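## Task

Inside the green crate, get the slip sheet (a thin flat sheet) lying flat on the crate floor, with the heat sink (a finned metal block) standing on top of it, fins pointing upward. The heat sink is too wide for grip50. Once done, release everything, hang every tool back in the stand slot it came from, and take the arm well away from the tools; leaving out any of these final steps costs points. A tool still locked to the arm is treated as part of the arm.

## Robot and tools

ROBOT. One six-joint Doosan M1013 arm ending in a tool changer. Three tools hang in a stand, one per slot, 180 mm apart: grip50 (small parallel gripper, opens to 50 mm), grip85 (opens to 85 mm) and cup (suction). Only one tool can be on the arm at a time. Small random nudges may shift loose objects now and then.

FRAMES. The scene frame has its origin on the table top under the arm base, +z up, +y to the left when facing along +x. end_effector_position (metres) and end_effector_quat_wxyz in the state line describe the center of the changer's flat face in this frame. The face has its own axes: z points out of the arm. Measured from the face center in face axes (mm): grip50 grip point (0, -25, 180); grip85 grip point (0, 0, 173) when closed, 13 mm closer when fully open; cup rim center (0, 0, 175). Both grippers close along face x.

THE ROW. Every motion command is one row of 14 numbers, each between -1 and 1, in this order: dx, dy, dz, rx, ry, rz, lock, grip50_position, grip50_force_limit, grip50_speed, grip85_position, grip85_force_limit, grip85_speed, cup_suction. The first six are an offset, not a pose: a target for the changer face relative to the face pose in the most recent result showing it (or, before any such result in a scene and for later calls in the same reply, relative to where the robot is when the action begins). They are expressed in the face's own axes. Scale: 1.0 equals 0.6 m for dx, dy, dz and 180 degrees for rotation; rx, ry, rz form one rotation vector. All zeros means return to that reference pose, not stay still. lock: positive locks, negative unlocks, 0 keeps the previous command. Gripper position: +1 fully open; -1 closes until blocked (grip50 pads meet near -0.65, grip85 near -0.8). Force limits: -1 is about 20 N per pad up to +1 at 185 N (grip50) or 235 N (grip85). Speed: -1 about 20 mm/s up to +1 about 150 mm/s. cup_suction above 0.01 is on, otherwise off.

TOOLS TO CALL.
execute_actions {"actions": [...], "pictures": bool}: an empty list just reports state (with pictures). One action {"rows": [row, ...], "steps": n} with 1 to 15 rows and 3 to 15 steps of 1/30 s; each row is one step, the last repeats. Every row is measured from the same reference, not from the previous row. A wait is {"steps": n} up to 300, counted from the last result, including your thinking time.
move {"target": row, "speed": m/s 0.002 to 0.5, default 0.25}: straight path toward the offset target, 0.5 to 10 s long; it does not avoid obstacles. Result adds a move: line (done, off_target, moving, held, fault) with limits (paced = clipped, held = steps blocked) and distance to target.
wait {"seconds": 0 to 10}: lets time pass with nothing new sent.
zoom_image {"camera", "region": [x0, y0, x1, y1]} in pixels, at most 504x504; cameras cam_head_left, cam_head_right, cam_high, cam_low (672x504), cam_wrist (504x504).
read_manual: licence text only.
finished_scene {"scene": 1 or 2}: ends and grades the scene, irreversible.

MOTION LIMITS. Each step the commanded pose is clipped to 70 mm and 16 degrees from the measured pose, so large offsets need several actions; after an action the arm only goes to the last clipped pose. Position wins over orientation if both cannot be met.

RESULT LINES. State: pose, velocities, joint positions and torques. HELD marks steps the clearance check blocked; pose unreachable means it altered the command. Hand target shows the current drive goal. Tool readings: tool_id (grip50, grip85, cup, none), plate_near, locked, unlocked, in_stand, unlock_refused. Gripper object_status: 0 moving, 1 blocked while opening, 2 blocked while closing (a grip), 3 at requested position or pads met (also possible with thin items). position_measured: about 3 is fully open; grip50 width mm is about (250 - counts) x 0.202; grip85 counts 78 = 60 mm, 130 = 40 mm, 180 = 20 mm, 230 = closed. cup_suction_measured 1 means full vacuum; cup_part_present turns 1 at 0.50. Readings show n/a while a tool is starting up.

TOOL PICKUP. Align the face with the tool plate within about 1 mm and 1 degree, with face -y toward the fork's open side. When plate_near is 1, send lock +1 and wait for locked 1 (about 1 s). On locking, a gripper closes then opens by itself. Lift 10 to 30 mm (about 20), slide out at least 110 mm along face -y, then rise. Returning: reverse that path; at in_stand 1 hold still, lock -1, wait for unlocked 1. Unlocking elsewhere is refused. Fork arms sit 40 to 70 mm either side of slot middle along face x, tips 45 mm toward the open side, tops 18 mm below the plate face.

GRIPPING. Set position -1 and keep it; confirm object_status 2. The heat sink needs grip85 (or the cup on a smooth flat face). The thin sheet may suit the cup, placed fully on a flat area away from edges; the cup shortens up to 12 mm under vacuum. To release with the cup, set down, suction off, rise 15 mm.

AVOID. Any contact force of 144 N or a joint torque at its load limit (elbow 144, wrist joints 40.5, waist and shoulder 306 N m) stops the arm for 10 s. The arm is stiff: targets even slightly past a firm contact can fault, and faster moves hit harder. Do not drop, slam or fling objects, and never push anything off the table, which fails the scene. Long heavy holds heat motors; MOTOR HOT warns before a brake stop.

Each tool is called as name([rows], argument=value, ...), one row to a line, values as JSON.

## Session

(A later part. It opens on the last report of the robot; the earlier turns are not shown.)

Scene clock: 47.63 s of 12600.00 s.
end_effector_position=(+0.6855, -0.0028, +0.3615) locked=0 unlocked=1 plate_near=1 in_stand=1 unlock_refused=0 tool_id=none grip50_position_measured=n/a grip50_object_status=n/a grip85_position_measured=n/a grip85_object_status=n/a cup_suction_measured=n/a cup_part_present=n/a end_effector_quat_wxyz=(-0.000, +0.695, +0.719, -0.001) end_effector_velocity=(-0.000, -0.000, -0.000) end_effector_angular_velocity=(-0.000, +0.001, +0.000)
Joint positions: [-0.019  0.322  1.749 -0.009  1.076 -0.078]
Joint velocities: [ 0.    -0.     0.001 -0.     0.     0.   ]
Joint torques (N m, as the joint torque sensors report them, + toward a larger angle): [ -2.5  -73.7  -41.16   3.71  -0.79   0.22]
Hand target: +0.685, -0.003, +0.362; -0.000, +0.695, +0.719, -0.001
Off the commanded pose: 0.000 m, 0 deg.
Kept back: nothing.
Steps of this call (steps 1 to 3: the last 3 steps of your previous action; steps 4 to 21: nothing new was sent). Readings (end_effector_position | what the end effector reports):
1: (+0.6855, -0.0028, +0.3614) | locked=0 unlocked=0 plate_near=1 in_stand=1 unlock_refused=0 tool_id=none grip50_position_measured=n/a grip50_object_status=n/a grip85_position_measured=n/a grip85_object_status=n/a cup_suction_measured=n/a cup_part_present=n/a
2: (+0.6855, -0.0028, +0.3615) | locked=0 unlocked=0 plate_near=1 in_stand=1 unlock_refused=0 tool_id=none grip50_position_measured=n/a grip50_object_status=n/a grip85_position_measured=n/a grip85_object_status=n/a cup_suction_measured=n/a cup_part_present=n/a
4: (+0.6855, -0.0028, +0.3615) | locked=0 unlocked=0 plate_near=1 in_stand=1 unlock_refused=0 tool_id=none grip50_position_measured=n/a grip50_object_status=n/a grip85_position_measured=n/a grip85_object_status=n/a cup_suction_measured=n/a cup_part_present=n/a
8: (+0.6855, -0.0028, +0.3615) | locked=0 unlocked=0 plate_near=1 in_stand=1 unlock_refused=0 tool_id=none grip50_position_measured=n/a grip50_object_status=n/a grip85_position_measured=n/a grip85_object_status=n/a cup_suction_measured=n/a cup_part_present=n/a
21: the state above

move(target=[0,0,-0.08,0,0,0,-1,0,0,0,1,0,0,0], speed=0.1)

zoom_image(camera="cam_wrist", region=[0, 160, 504, 440])

zoom_image(camera="cam_wrist", region=[130, 260, 382, 420])

move(target=[0.3,0,0,0,0,0,-1,0,0,0,1,0,0,0], speed=0.25)

zoom_image(camera="cam_wrist", region=[130, 260, 382, 420])

Scene clock: 48.63 s of 12600.00 s.
end_effector_position=(+0.6856, -0.0028, +0.4095) locked=0 unlocked=1 plate_near=0 in_stand=0 unlock_refused=0 tool_id=none grip50_position_measured=n/a grip50_object_status=n/a grip85_position_measured=n/a grip85_object_status=n/a cup_suction_measured=n/a cup_part_present=n/a end_effector_quat_wxyz=(-0.000, +0.695, +0.719, -0.001) end_effector_velocity=(+0.000, +0.000, +0.001) end_effector_angular_velocity=(+0.000, -0.001, -0.000)
Joint positions: [-0.018  0.288  1.7   -0.009  1.159 -0.079]
Joint velocities: [ 0.    -0.001 -0.001  0.     0.    -0.   ]
Joint torques (N m, as the joint torque sensors report them, + toward a larger angle): [ -1.7  -73.05 -43.29   3.92  -0.29  -0.02]
Hand target: +0.686, -0.003, +0.410; -0.000, +0.695, +0.719, -0.001
Off the commanded pose: 0.000 m, 0 deg.
Kept back: nothing.
move: done
camera_calibration (this result's frames):
cam_wrist: T_world_to_cam=[[0.0116998, 0.999311, 0.035222, -0.016253], [0.951009, -0.0220035, 0.308379, -0.71945], [0.308942, 0.0298885, -0.950611, 0.230473], [0, 0, 0, 1]] pos_world=[0.61319, -0.00647708, 0.441526]

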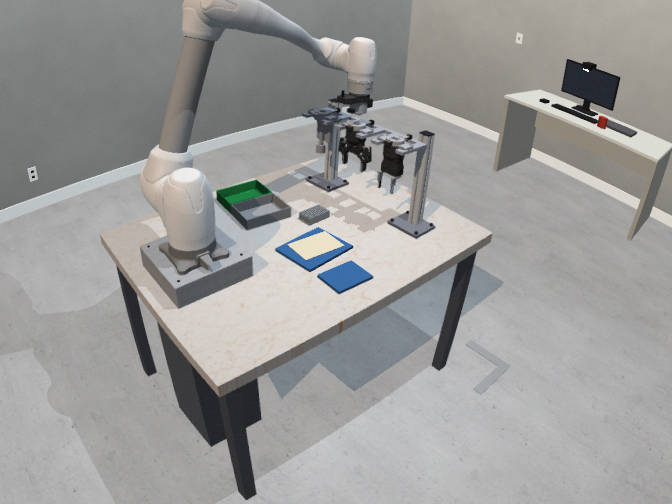

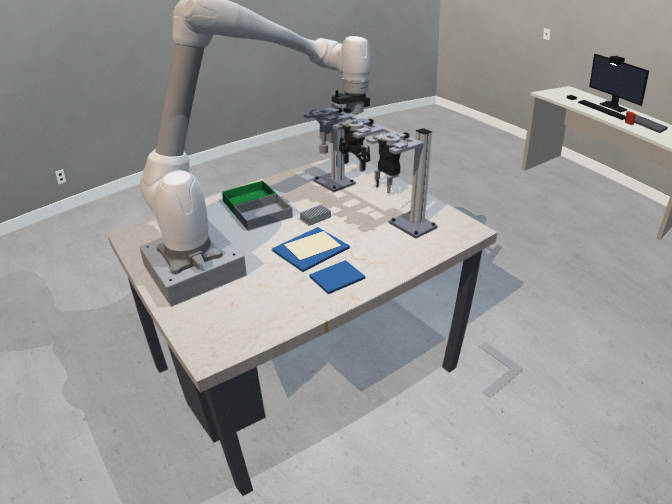

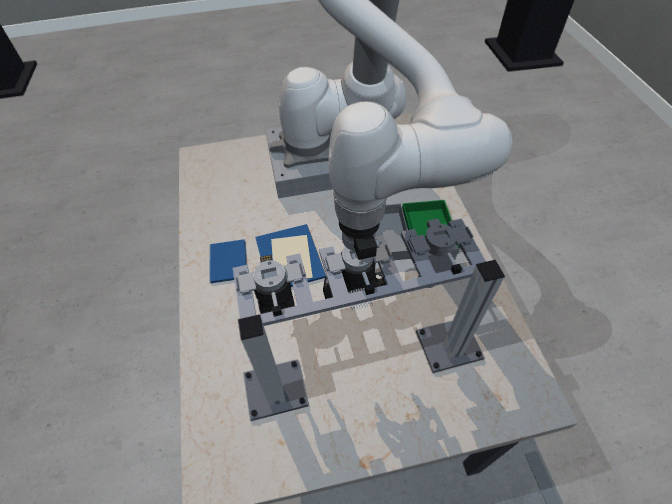

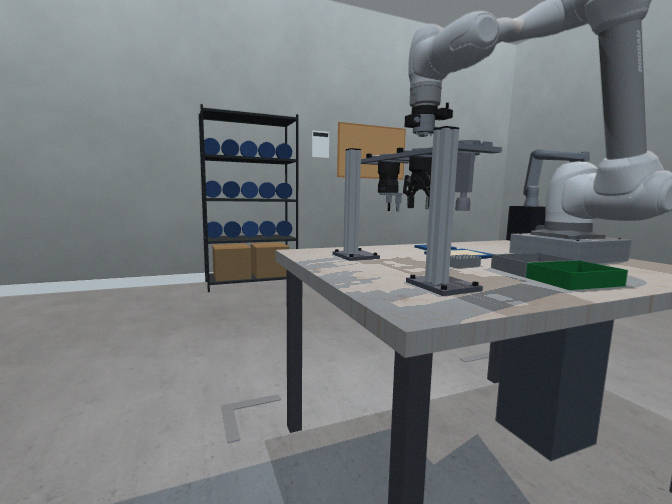

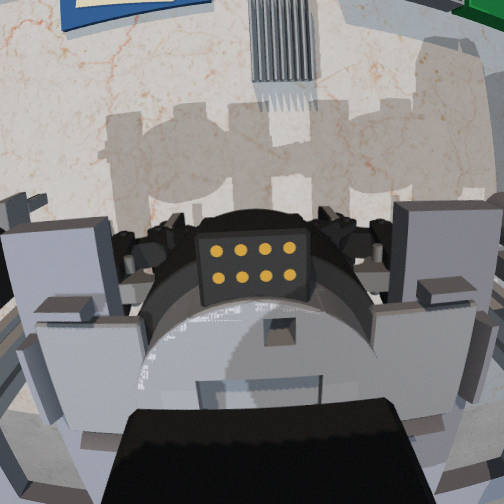

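Region (0, 160, 504, 440) of cam_wrist's 504x504 image, scaled by 1.000.

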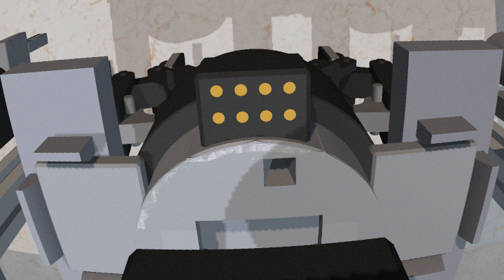

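Region (130, 260, 382, 420) of cam_wrist's 504x504 image, scaled by 2.000, with more detail than that image has; it fills the top 320 rows of this view, and the rest is white.

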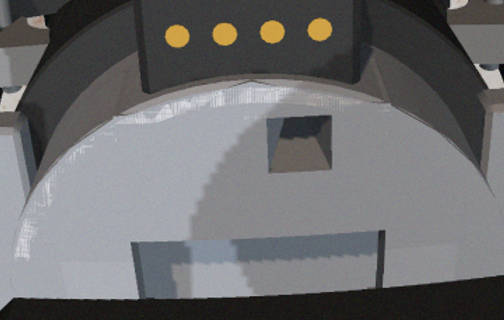

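Scene clock: 49.73 s of 12600.00 s.
end_effector_position=(+0.6796, +0.1773, +0.4095) locked=0 unlocked=1 plate_near=0 in_stand=0 unlock_refused=0 tool_id=none grip50_position_measured=n/a grip50_object_status=n/a grip85_position_measured=n/a grip85_object_status=n/a cup_suction_measured=n/a cup_part_present=n/a end_effector_quat_wxyz=(-0.000, +0.695, +0.719, -0.000) end_effector_velocity=(-0.001, +0.000, -0.001) end_effector_angular_velocity=(-0.001, +0.001, +0.000)
Joint positions: [ 0.241  0.315  1.666 -0.007  1.168  0.18 ]
Joint velocities: [ 0.     0.     0.001 -0.001 -0.     0.   ]
Joint torques (N m, as the joint torque sensors report them, + toward a larger angle): [ -2.16 -77.27 -44.71   3.86  -0.54  -0.04]
Hand target: +0.680, +0.177, +0.410; -0.000, +0.695, +0.719, -0.000
Off the commanded pose: 0.000 m, 0 deg.
Kept back: nothing.
move: done
camera_calibration (this result's frames):
cam_wrist: T_world_to_cam=[[0.0117699, 0.999288, 0.0358473, -0.196436], [0.950999, -0.022264, 0.308391, -0.709717], [0.30897, 0.030461, -0.950584, 0.226826], [0, 0, 0, 1]] pos_world=[0.60717, 0.173585, 0.44153]

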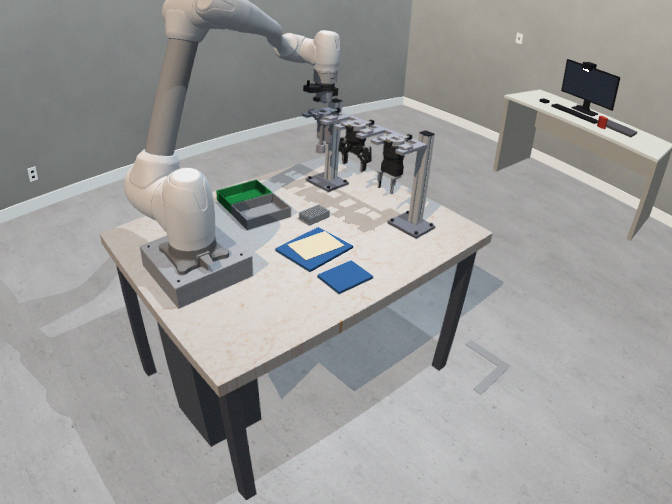

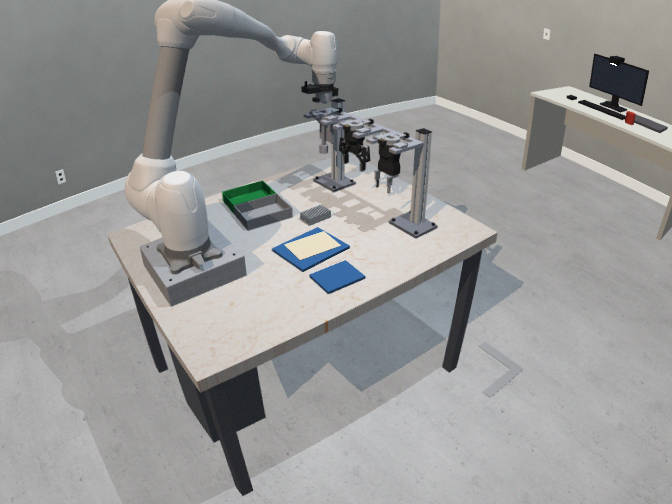

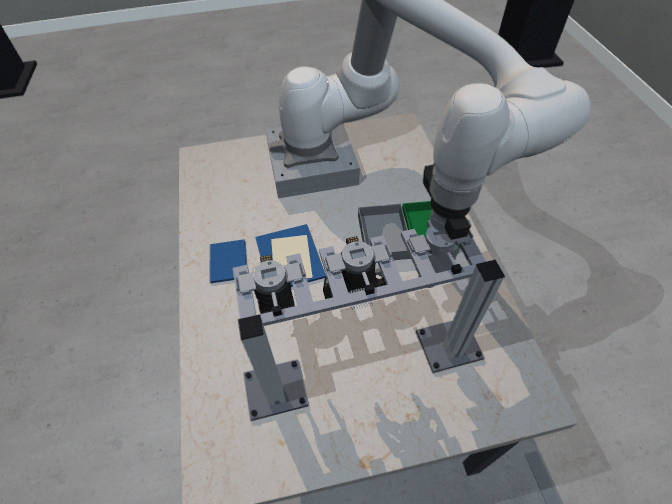

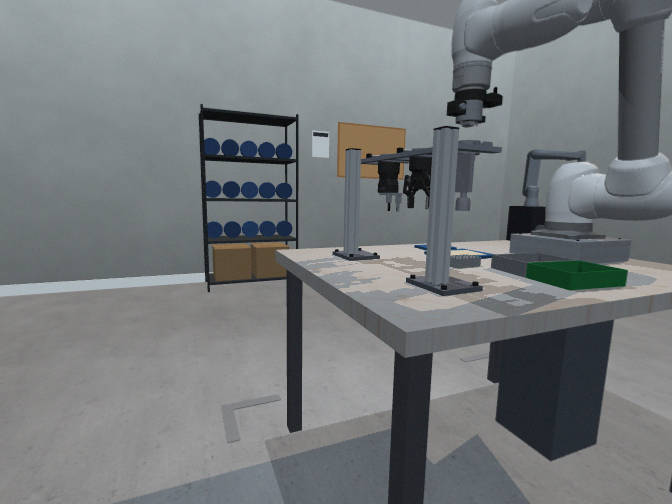

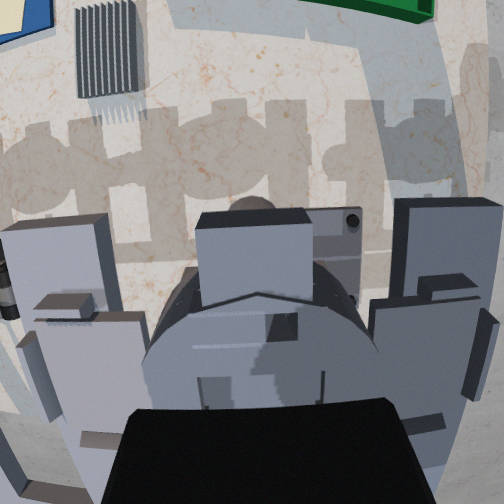

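Region (130, 260, 382, 420) of cam_wrist's 504x504 image, scaled by 2.000, with more detail than that image has; it fills the top 320 rows of this view, and the rest is white.

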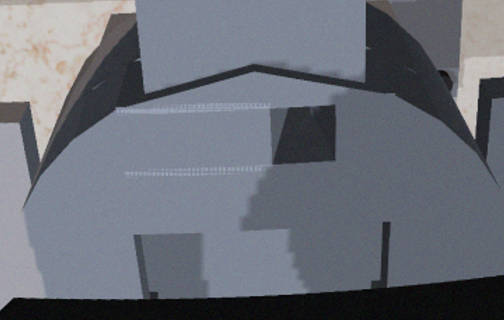

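move(target=[0.0007,-0.0016,0.0667,0,0,0,-1,0,0,0,1,0,0,0], speed=0.08)

execute_actions([
  {"rows":[[0,0,0.0006,0,0,0,-1,0,0,0,1,0,0,0],[0,0,0.0012,0,0,0,-1,0,0,0,1,0,0,0],[0,0,0.0018,0,0,0,-1,0,0,0,1,0,0,0],[0,0,0.0024,0,0,0,-1,0,0,0,1,0,0,0],[0,0,0.003,0,0,0,-1,0,0,0,1,0,0,0]],"steps":11},
])

Scene clock: 50.73 s of 12600.00 s.
end_effector_position=(+0.6785, +0.1777, +0.3695) locked=0 unlocked=1 plate_near=0 in_stand=0 unlock_refused=0 tool_id=none grip50_position_measured=n/a grip50_object_status=n/a grip85_position_measured=n/a grip85_object_status=n/a cup_suction_measured=n/a cup_part_present=n/a end_effector_quat_wxyz=(-0.000, +0.695, +0.719, -0.000) end_effector_velocity=(-0.000, -0.000, -0.001) end_effector_angular_velocity=(+0.000, +0.001, -0.000)
Joint positions: [ 0.241  0.341  1.708 -0.007  1.099  0.181]
Joint velocities: [-0.     0.001  0.001  0.    -0.001 -0.   ]
Joint torques (N m, as the joint torque sensors report them, + toward a larger angle): [ -0.16 -78.56 -42.92   3.71  -0.69   0.07]
Hand target: +0.679, +0.178, +0.369; -0.000, +0.695, +0.719, -0.000
Off the commanded pose: 0.000 m, 0 deg.
Kept back: nothing.
move: done
camera_calibration (this result's frames):
cam_wrist: T_world_to_cam=[[0.0117265, 0.999289, 0.0358346, -0.195347], [0.950982, -0.0222206, 0.308446, -0.696377], [0.309023, 0.0304611, -0.950567, 0.189077], [0, 0, 0, 1]] pos_world=[0.606103, 0.173975, 0.401526]

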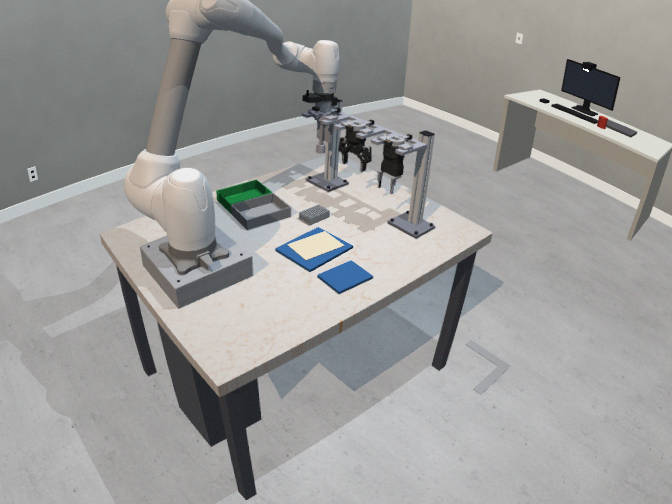

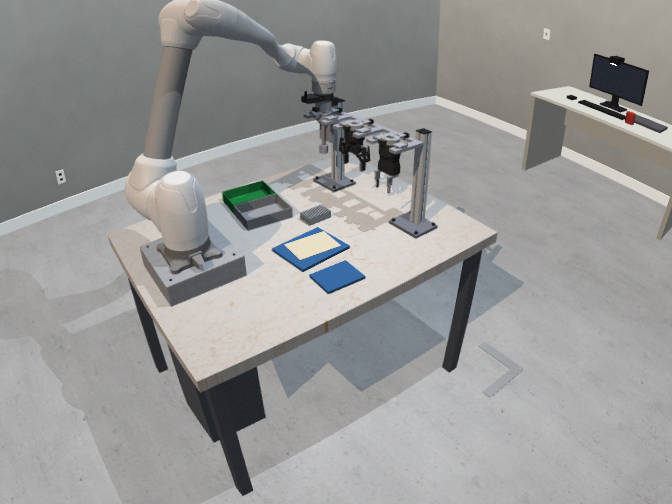

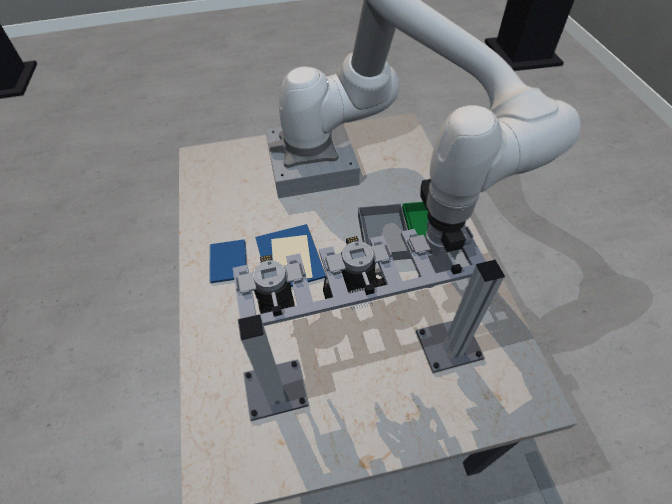

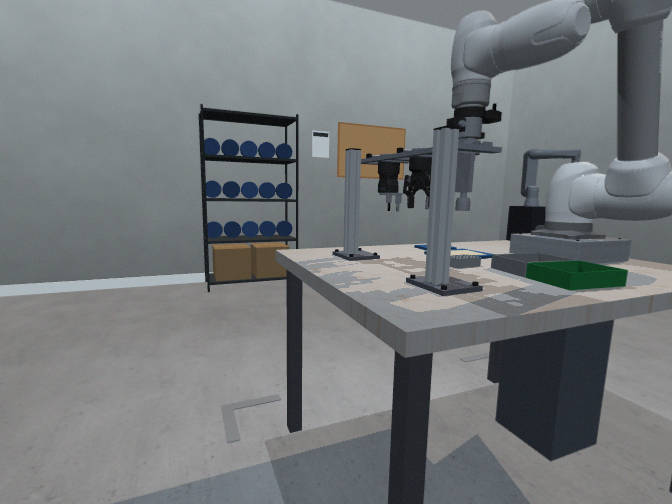

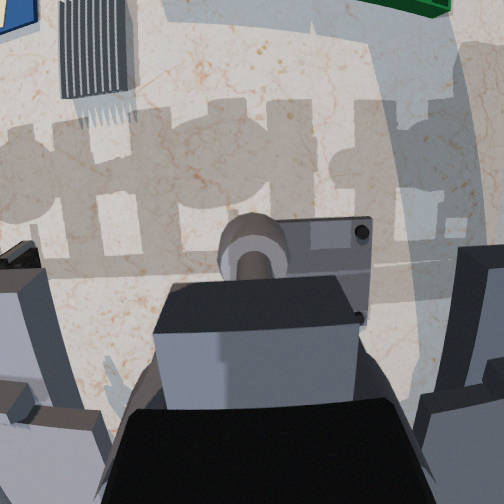

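Scene clock: 51.00 s of 12600.00 s.
end_effector_position=(+0.6785, +0.1777, +0.3677) locked=0 unlocked=1 plate_near=0 in_stand=0 unlock_refused=0 tool_id=none grip50_position_measured=n/a grip50_object_status=n/a grip85_position_measured=n/a grip85_object_status=n/a cup_suction_measured=n/a cup_part_present=n/a end_effector_quat_wxyz=(-0.000, +0.695, +0.719, -0.000) end_effector_velocity=(-0.000, -0.000, -0.001) end_effector_angular_velocity=(-0.000, +0.000, +0.000)
Joint positions: [ 0.241  0.342  1.71  -0.007  1.096  0.181]
Joint velocities: [-0.     0.     0.001 -0.    -0.001  0.   ]
Joint torques (N m, as the joint torque sensors report them, + toward a larger angle): [ -0.71 -78.78 -42.84   3.98  -0.44  -0.05]
Steps of this call (steps 1 to 8: the first 8 steps of this action). Readings (end_effector_position | what the end effector reports):
1: (+0.6785, +0.1777, +0.3695) | locked=0 unlocked=1 plate_near=0 in_stand=0 unlock_refused=0 tool_id=none grip50_position_measured=n/a grip50_object_status=n/a grip85_position_measured=n/a grip85_object_status=n/a cup_suction_measured=n/a cup_part_present=n/a
2: (+0.6785, +0.1777, +0.3693) | locked=0 unlocked=1 plate_near=0 in_stand=0 unlock_refused=0 tool_id=none grip50_position_measured=n/a grip50_object_status=n/a grip85_position_measured=n/a grip85_object_status=n/a cup_suction_measured=n/a cup_part_present=n/a
4: (+0.6785, +0.1777, +0.3686) | locked=0 unlocked=1 plate_near=0 in_stand=0 unlock_refused=0 tool_id=none grip50_position_measured=n/a grip50_object_status=n/a grip85_position_measured=n/a grip85_object_status=n/a cup_suction_measured=n/a cup_part_present=n/a
8: the state above

execute_actions([
  {"rows":[[0,0,0.0008,0,0,0,-1,0,0,0,1,0,0,0],[0,0,0.0016,0,0,0,-1,0,0,0,1,0,0,0],[0,0,0.0024,0,0,0,-1,0,0,0,1,0,0,0],[0,0,0.0032,0,0,0,-1,0,0,0,1,0,0,0],[0,0,0.004,0,0,0,-1,0,0,0,1,0,0,0],[0,0,0.0048,0,0,0,-1,0,0,0,1,0,0,0],[0,0,0.0056,0,0,0,-1,0,0,0,1,0,0,0],[0,0,0.0064,0,0,0,-1,0,0,0,1,0,0,0],[0,0,0.0072,0,0,0,-1,0,0,0,1,0,0,0],[0,0,0.008,0,0,0,-1,0,0,0,1,0,0,0]],"steps":15},
])

execute_actions([
  {"rows":[[0,0,0.0005,0,0,0,-1,0,0,0,1,0,0,0],[0,0,0.001,0,0,0,-1,0,0,0,1,0,0,0],[0,0,0.0013,0,0,0,-1,0,0,0,1,0,0,0]],"steps":9},
])

Scene clock: 51.53 s of 12600.00 s.
end_effector_position=(+0.6785, +0.1777, +0.3630) locked=0 unlocked=1 plate_near=0 in_stand=1 unlock_refused=0 tool_id=none grip50_position_measured=n/a grip50_object_status=n/a grip85_position_measured=n/a grip85_object_status=n/a cup_suction_measured=n/a cup_part_present=n/a end_effector_quat_wxyz=(-0.000, +0.695, +0.719, -0.000) end_effector_velocity=(-0.000, -0.000, -0.002) end_effector_angular_velocity=(-0.000, +0.000, +0.000)
Joint positions: [ 0.241  0.346  1.715 -0.007  1.088  0.181]
Joint velocities: [-0.     0.002  0.002 -0.    -0.004  0.   ]
Joint torques (N m, as the joint torque sensors report them, + toward a larger angle): [ -0.49 -78.16 -44.24   3.85  -0.23  -0.12]
Off your previous action's commanded pose: 0.000 m, 0 deg at its last step (step 3 of this call).
Steps of this call (steps 1 to 3: the last 3 steps of your previous action; step 4: nothing new was sent; steps 5 to 16: the first 12 steps of this action). Readings (end_effector_position | what the end effector reports):
5: (+0.6785, +0.1777, +0.3677) | locked=0 unlocked=1 plate_near=0 in_stand=0 unlock_refused=0 tool_id=none grip50_position_measured=n/a grip50_object_status=n/a grip85_position_measured=n/a grip85_object_status=n/a cup_suction_measured=n/a cup_part_present=n/a
6: (+0.6785, +0.1777, +0.3674) | locked=0 unlocked=1 plate_near=0 in_stand=0 unlock_refused=0 tool_id=none grip50_position_measured=n/a grip50_object_status=n/a grip85_position_measured=n/a grip85_object_status=n/a cup_suction_measured=n/a cup_part_present=n/a
8: (+0.6785, +0.1777, +0.3665) | locked=0 unlocked=1 plate_near=0 in_stand=0 unlock_refused=0 tool_id=none grip50_position_measured=n/a grip50_object_status=n/a grip85_position_measured=n/a grip85_object_status=n/a cup_suction_measured=n/a cup_part_present=n/a
12: (+0.6785, +0.1777, +0.3646) | locked=0 unlocked=1 plate_near=0 in_stand=1 unlock_refused=0 tool_id=none grip50_position_measured=n/a grip50_object_status=n/a grip85_position_measured=n/a grip85_object_status=n/a cup_suction_measured=n/a cup_part_present=n/a
16: the state above

Scene clock: 51.83 s of 12600.00 s.
end_effector_position=(+0.6785, +0.1777, +0.3622) locked=0 unlocked=1 plate_near=1 in_stand=1 unlock_refused=0 tool_id=none grip50_position_measured=n/a grip50_object_status=n/a grip85_position_measured=n/a grip85_object_status=n/a cup_suction_measured=n/a cup_part_present=n/a end_effector_quat_wxyz=(-0.000, +0.695, +0.719, -0.000) end_effector_velocity=(-0.000, -0.000, -0.001) end_effector_angular_velocity=(+0.000, +0.001, -0.000)
Joint positions: [ 0.241  0.346  1.715 -0.007  1.086  0.181]
Joint velocities: [-0.     0.     0.001  0.001  0.     0.   ]
Joint torques (N m, as the joint torque sensors report them, + toward a larger angle): [ -2.81 -78.7  -42.59   3.78  -0.61  -0.22]
Off your previous action's commanded pose: 0.000 m, 0 deg at its last step (step 3 of this call).
Steps of this call (steps 1 to 3: the last 3 steps of your previous action; steps 4 to 9: the first 6 steps of this action, its rows measured from where the robot was after step 3). Readings (end_effector_position | what the end effector reports):
3: (+0.6785, +0.1777, +0.3630) | locked=0 unlocked=1 plate_near=0 in_stand=1 unlock_refused=0 tool_id=none grip50_position_measured=n/a grip50_object_status=n/a grip85_position_measured=n/a grip85_object_status=n/a cup_suction_measured=n/a cup_part_present=n/a
4: (+0.6785, +0.1777, +0.3629) | locked=0 unlocked=1 plate_near=0 in_stand=1 unlock_refused=0 tool_id=none grip50_position_measured=n/a grip50_object_status=n/a grip85_position_measured=n/a grip85_object_status=n/a cup_suction_measured=n/a cup_part_present=n/a
5: (+0.6785, +0.1777, +0.3627) | locked=0 unlocked=1 plate_near=0 in_stand=1 unlock_refused=0 tool_id=none grip50_position_measured=n/a grip50_object_status=n/a grip85_position_measured=n/a grip85_object_status=n/a cup_suction_measured=n/a cup_part_present=n/a
7: (+0.6785, +0.1777, +0.3623) | locked=0 unlocked=1 plate_near=1 in_stand=1 unlock_refused=0 tool_id=none grip50_position_measured=n/a grip50_object_status=n/a grip85_position_measured=n/a grip85_object_status=n/a cup_suction_measured=n/a cup_part_present=n/a
9: the state above

execute_actions([
  {"rows":[[0,0,0.0007,0,0,0,1,0,0,0,1,0,0,0]],"steps":15},
])

execute_actions([
  {"steps":21},
])

Scene clock: 52.33 s of 12600.00 s.
end_effector_position=(+0.6785, +0.1777, +0.3618) locked=0 unlocked=0 plate_near=1 in_stand=1 unlock_refused=0 tool_id=none grip50_position_measured=n/a grip50_object_status=n/a grip85_position_measured=n/a grip85_object_status=n/a cup_suction_measured=n/a cup_part_present=n/a end_effector_quat_wxyz=(-0.000, +0.695, +0.719, -0.000) end_effector_velocity=(+0.000, +0.000, +0.000) end_effector_angular_velocity=(+0.000, -0.000, -0.000)
Joint positions: [ 0.241  0.347  1.716 -0.007  1.086  0.181]
Joint velocities: [-0. -0.  0.  0. -0. -0.]
Joint torques (N m, as the joint torque sensors report them, + toward a larger angle): [ -2.09 -76.76 -42.18   3.61  -0.59  -0.13]
Off your previous action's commanded pose: 0.000 m, 0 deg at its last step (step 3 of this call).
Steps of this call (steps 1 to 3: the last 3 steps of your previous action; steps 4 to 15: the first 12 steps of this action). Readings (end_effector_position | what the end effector reports):
4: (+0.6785, +0.1777, +0.3621) | locked=0 unlocked=0 plate_near=1 in_stand=1 unlock_refused=0 tool_id=none grip50_position_measured=n/a grip50_object_status=n/a grip85_position_measured=n/a grip85_object_status=n/a cup_suction_measured=n/a cup_part_present=n/a
5: (+0.6785, +0.1777, +0.3619) | locked=0 unlocked=0 plate_near=1 in_stand=1 unlock_refused=0 tool_id=none grip50_position_measured=n/a grip50_object_status=n/a grip85_position_measured=n/a grip85_object_status=n/a cup_suction_measured=n/a cup_part_present=n/a
7: (+0.6785, +0.1777, +0.3618) | locked=0 unlocked=0 plate_near=1 in_stand=1 unlock_refused=0 tool_id=none grip50_position_measured=n/a grip50_object_status=n/a grip85_position_measured=n/a grip85_object_status=n/a cup_suction_measured=n/a cup_part_present=n/a
11: (+0.6785, +0.1777, +0.3618) | locked=0 unlocked=0 plate_near=1 in_stand=1 unlock_refused=0 tool_id=none grip50_position_measured=n/a grip50_object_status=n/a grip85_position_measured=n/a grip85_object_status=n/a cup_suction_measured=n/a cup_part_present=n/a
15: the state above

Scene clock: 53.03 s of 12600.00 s.
end_effector_position=(+0.6785, +0.1777, +0.3617) locked=1 unlocked=0 plate_near=1 in_stand=1 unlock_refused=0 tool_id=cup grip50_position_measured=n/a grip50_object_status=n/a grip85_position_measured=n/a grip85_object_status=n/a cup_suction_measured=n/a cup_part_present=n/a end_effector_quat_wxyz=(-0.000, +0.695, +0.719, -0.000) end_effector_velocity=(-0.001, -0.000, -0.000) end_effector_angular_velocity=(-0.000, +0.002, -0.000)
Joint positions: [ 0.241  0.347  1.716 -0.007  1.086  0.181]
Joint velocities: [ 0.    -0.     0.001  0.     0.001 -0.   ]
Joint torques (N m, as the joint torque sensors report them, + toward a larger angle): [ -2.45 -83.83 -46.63   3.71  -0.55  -0.13]
Hand target: +0.678, +0.178, +0.362; -0.000, +0.695, +0.719, -0.000
Off the commanded pose: 0.000 m, 0 deg.
Kept back: nothing.
Steps of this call (steps 1 to 3: the last 3 steps of your previous action; steps 4 to 21: nothing new was sent). Readings (end_effector_position | what the end effector reports):
1: (+0.6785, +0.1777, +0.3618) | locked=0 unlocked=0 plate_near=1 in_stand=1 unlock_refused=0 tool_id=none grip50_position_measured=n/a grip50_object_status=n/a grip85_position_measured=n/a grip85_object_status=n/a cup_suction_measured=n/a cup_part_present=n/a
2: (+0.6785, +0.1777, +0.3618) | locked=0 unlocked=0 plate_near=1 in_stand=1 unlock_refused=0 tool_id=none grip50_position_measured=n/a grip50_object_status=n/a grip85_position_measured=n/a grip85_object_status=n/a cup_suction_measured=n/a cup_part_present=n/a
4: (+0.6785, +0.1777, +0.3618) | locked=0 unlocked=0 plate_near=1 in_stand=1 unlock_refused=0 tool_id=none grip50_position_measured=n/a grip50_object_status=n/a grip85_position_measured=n/a grip85_object_status=n/a cup_suction_measured=n/a cup_part_present=n/a
8: (+0.6785, +0.1777, +0.3617) | locked=0 unlocked=0 plate_near=1 in_stand=1 unlock_refused=0 tool_id=none grip50_position_measured=n/a grip50_object_status=n/a grip85_position_measured=n/a grip85_object_status=n/a cup_suction_measured=n/a cup_part_present=n/a
21: the state above

move(target=[0,0.0003,-0.0335,0,0,0,1,0,0,0,1,0,0,0], speed=0.06)

move(target=[0,-0.22,0,0,0,0,1,0,0,0,1,0,0,0], speed=0.2)

move(target=[-0.501,-0.128,-0.03,0,0,0,1,0,0,0,1,0,0,0], speed=0.35)

zoom_image(camera="cam_wrist", region=[100, 0, 400, 260])

Scene clock: 53.97 s of 12600.00 s.
end_effector_position=(+0.6787, +0.1777, +0.3818) locked=1 unlocked=0 plate_near=1 in_stand=0 unlock_refused=0 tool_id=cup grip50_position_measured=n/a grip50_object_status=n/a grip85_position_measured=n/a grip85_object_status=n/a cup_suction_measured=0.00 cup_part_present=0 end_effector_quat_wxyz=(-0.000, +0.695, +0.719, -0.000) end_effector_velocity=(-0.000, -0.000, -0.000) end_effector_angular_velocity=(-0.000, +0.001, +0.001)
Joint positions: [ 0.242  0.332  1.696 -0.007  1.12   0.181]
Joint velocities: [ 0.    -0.     0.001 -0.     0.    -0.001]
Joint torques (N m, as the joint torque sensors report them, + toward a larger angle): [ -2.31 -83.69 -47.72   3.84  -0.67  -0.16]
Hand target: +0.679, +0.178, +0.382; -0.000, +0.695, +0.719, -0.000
Off the commanded pose: 0.000 m, 0 deg.
Kept back: nothing.
move: done
camera_calibration (this result's frames):
cam_wrist: T_world_to_cam=[[0.011749, 0.99929, 0.0357838, -0.195816], [0.951037, -0.0222208, 0.308277, -0.700278], [0.308854, 0.0304098, -0.950623, 0.200803], [0, 0, 0, 1]] pos_world=[0.606272, 0.17401, 0.413775]

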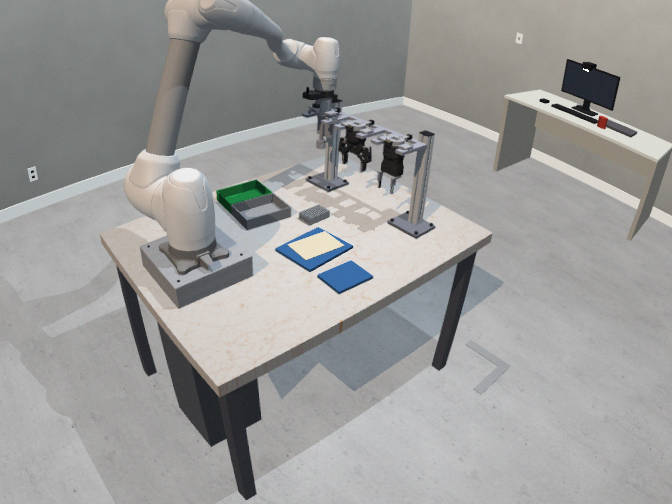

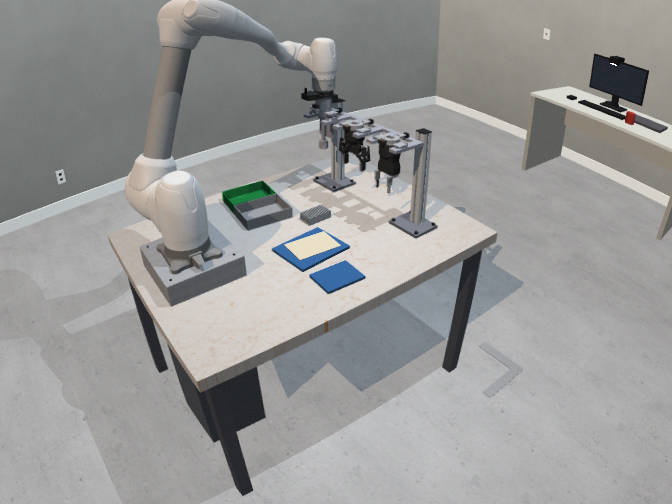

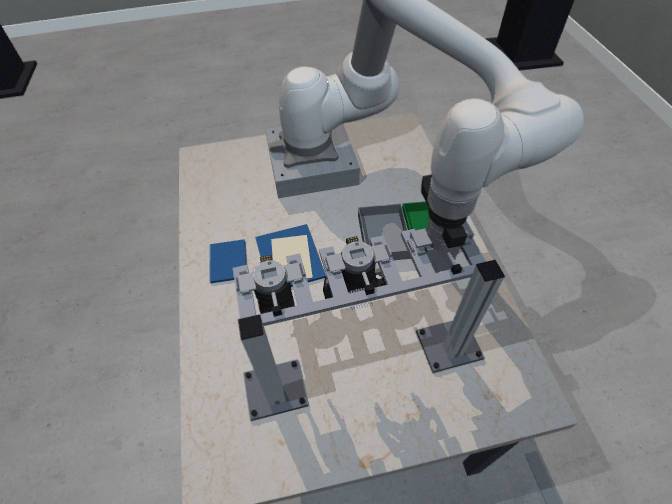

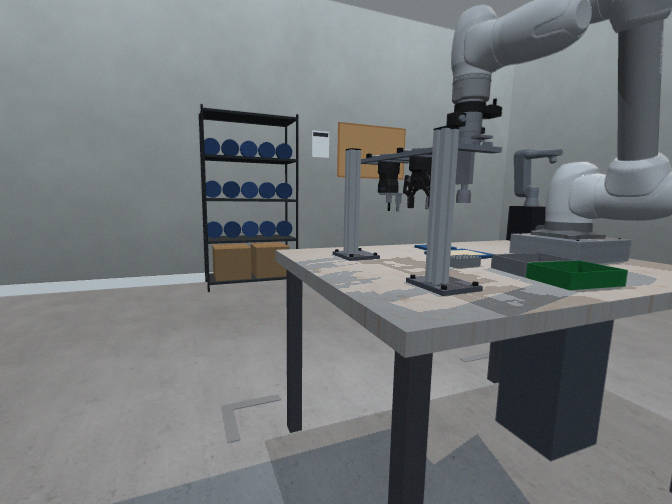

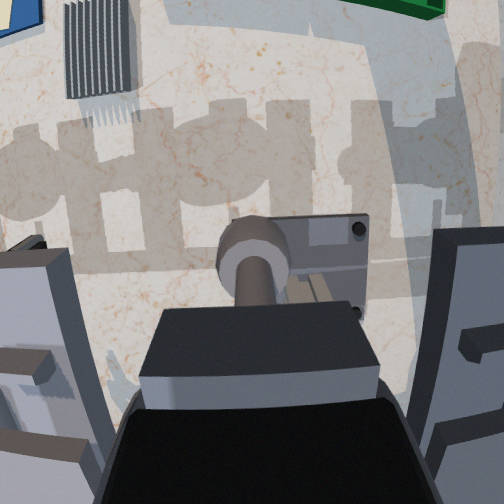

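Scene clock: 55.00 s of 12600.00 s.
end_effector_position=(+0.5468, +0.1734, +0.3822) locked=1 unlocked=0 plate_near=1 in_stand=0 unlock_refused=0 tool_id=cup grip50_position_measured=n/a grip50_object_status=n/a grip85_position_measured=n/a grip85_object_status=n/a cup_suction_measured=0.00 cup_part_present=0 end_effector_quat_wxyz=(-0.001, +0.695, +0.719, -0.000) end_effector_velocity=(+0.000, -0.000, +0.001) end_effector_angular_velocity=(-0.000, -0.001, +0.000)
Joint positions: [ 0.282  0.143  1.939 -0.007  1.067  0.221]
Joint velocities: [ 0.    -0.001 -0.001 -0.001  0.     0.   ]
Joint torques (N m, as the joint torque sensors report them, + toward a larger angle): [ -3.06 -61.78 -45.31   3.72  -0.61   0.02]
Hand target: +0.547, +0.173, +0.382; -0.001, +0.695, +0.719, -0.000
Off the commanded pose: 0.000 m, 0 deg.
Kept back: nothing.
move: done
camera_calibration (this result's frames):
cam_wrist: T_world_to_cam=[[0.01177, 0.999285, 0.0359189, -0.189994], [0.951038, -0.0222823, 0.30827, -0.575115], [0.30885, 0.0305319, -0.950621, 0.242092], [0, 0, 0, 1]] pos_world=[0.474422, 0.169652, 0.414252]

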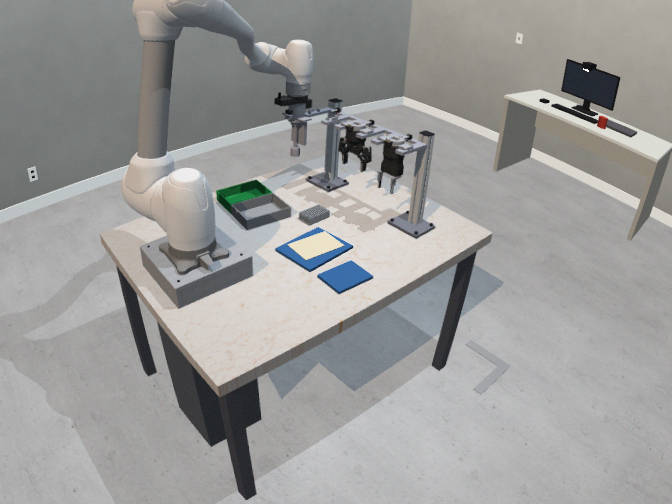

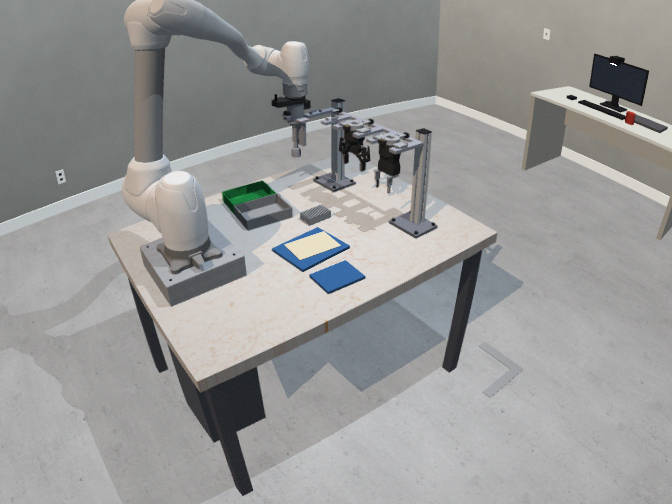

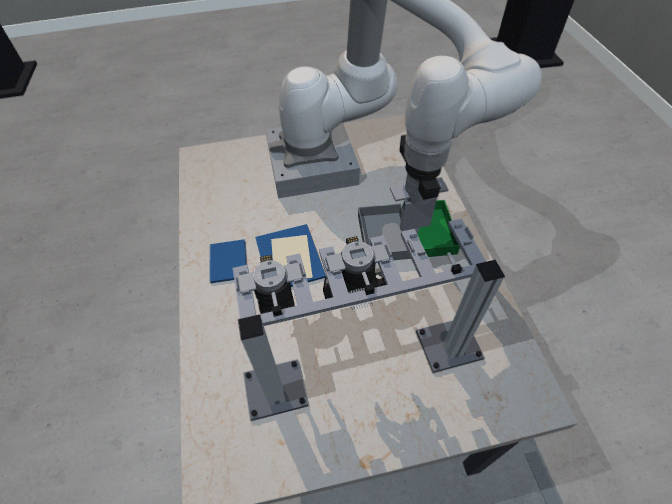

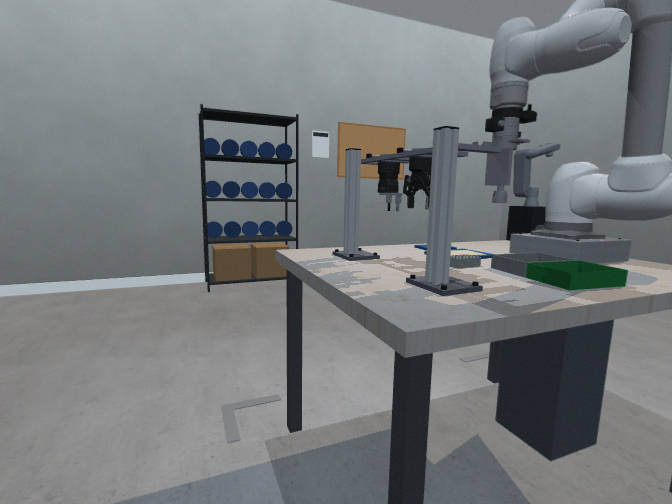

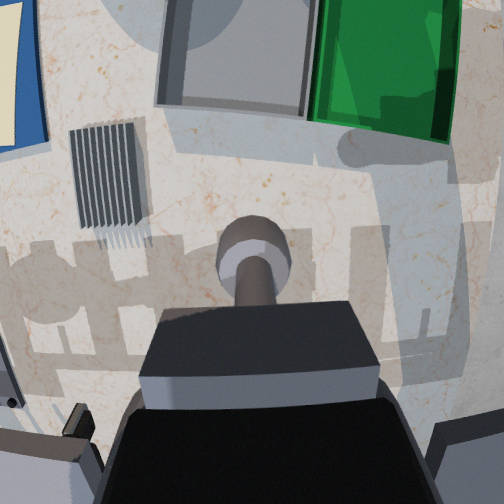

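Scene clock: 56.33 s of 12600.00 s.
end_effector_position=(+0.4801, -0.1301, +0.4005) locked=1 unlocked=0 plate_near=1 in_stand=0 unlock_refused=0 tool_id=cup grip50_position_measured=n/a grip50_object_status=n/a grip85_position_measured=n/a grip85_object_status=n/a cup_suction_measured=0.00 cup_part_present=0 end_effector_quat_wxyz=(-0.000, +0.695, +0.719, -0.001) end_effector_velocity=(-0.000, -0.000, -0.001) end_effector_angular_velocity=(+0.001, +0.002, -0.000)
Joint positions: [-0.295  0.003  2.049 -0.011  1.092 -0.354]
Joint velocities: [-0.001  0.001  0.001  0.     0.001 -0.001]
Joint torques (N m, as the joint torque sensors report them, + toward a larger angle): [  0.24 -46.82 -46.95   3.57  -0.59  -0.3 ]
Hand target: +0.480, -0.130, +0.401; -0.000, +0.695, +0.719, -0.001
Off the commanded pose: 0.001 m, 0 deg.
Kept back: nothing.
move: done
camera_calibration (this result's frames):
cam_wrist: T_world_to_cam=[[0.0117239, 0.999332, 0.0346142, 0.113939], [0.951107, -0.0218296, 0.30809, -0.52394], [0.30864, 0.0293097, -0.950727, 0.28935], [0, 0, 0, 1]] pos_world=[0.407682, -0.133781, 0.43257]

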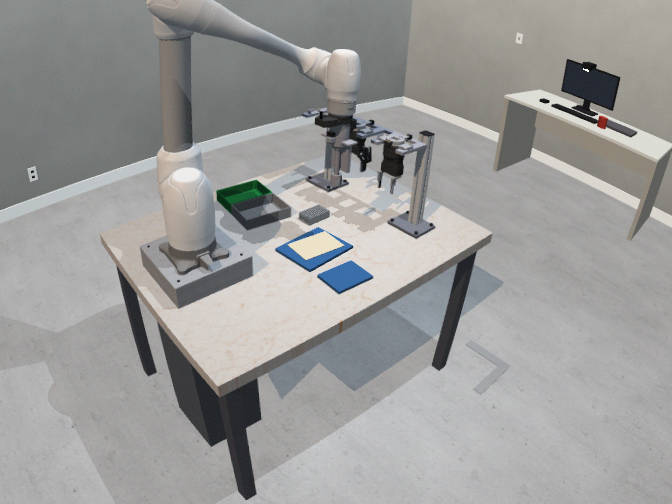

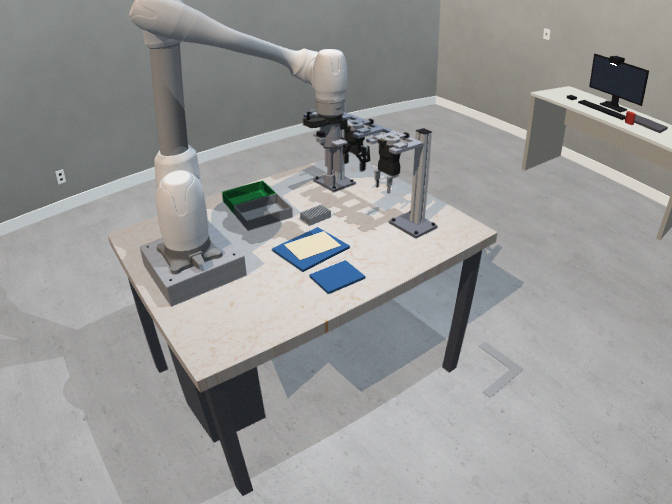

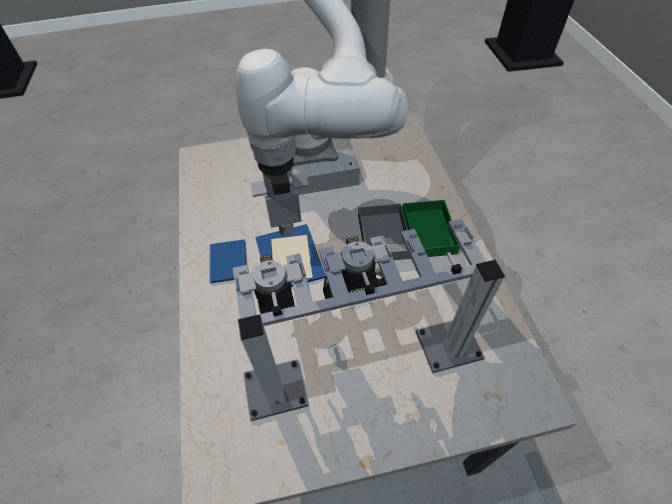

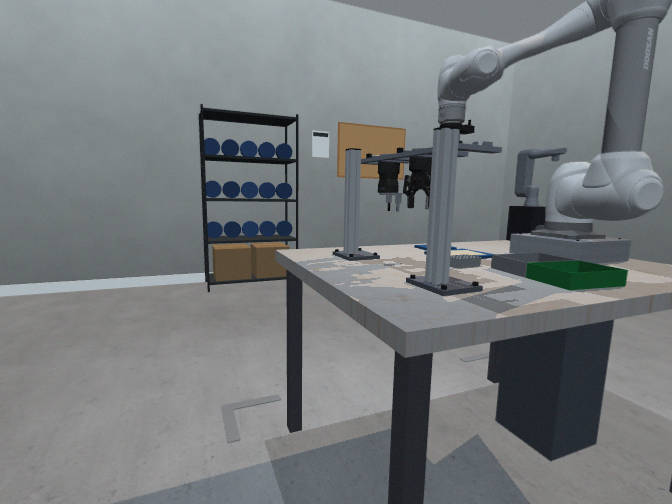

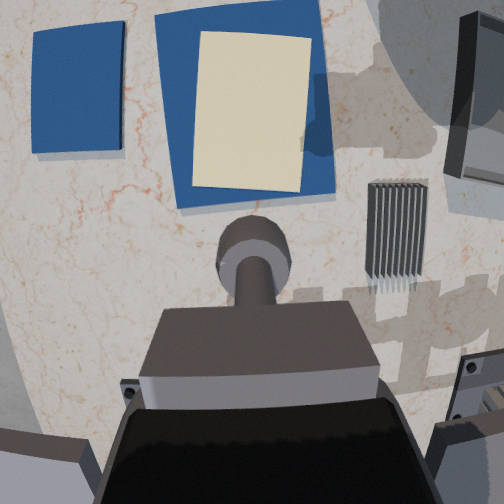

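Region (100, 0, 400, 260) of cam_wrist's 504x504 image, scaled by 1.680, with more detail than that image has; it fills the top 437 rows of this view, and the rest is white.

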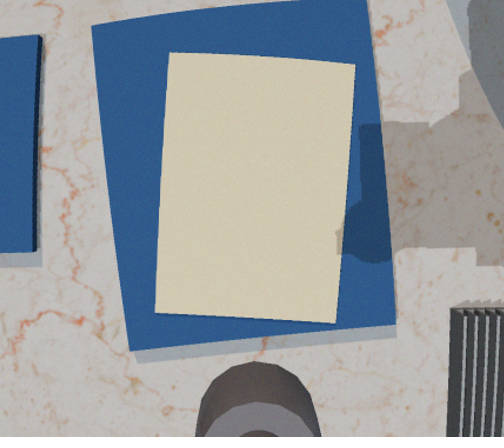

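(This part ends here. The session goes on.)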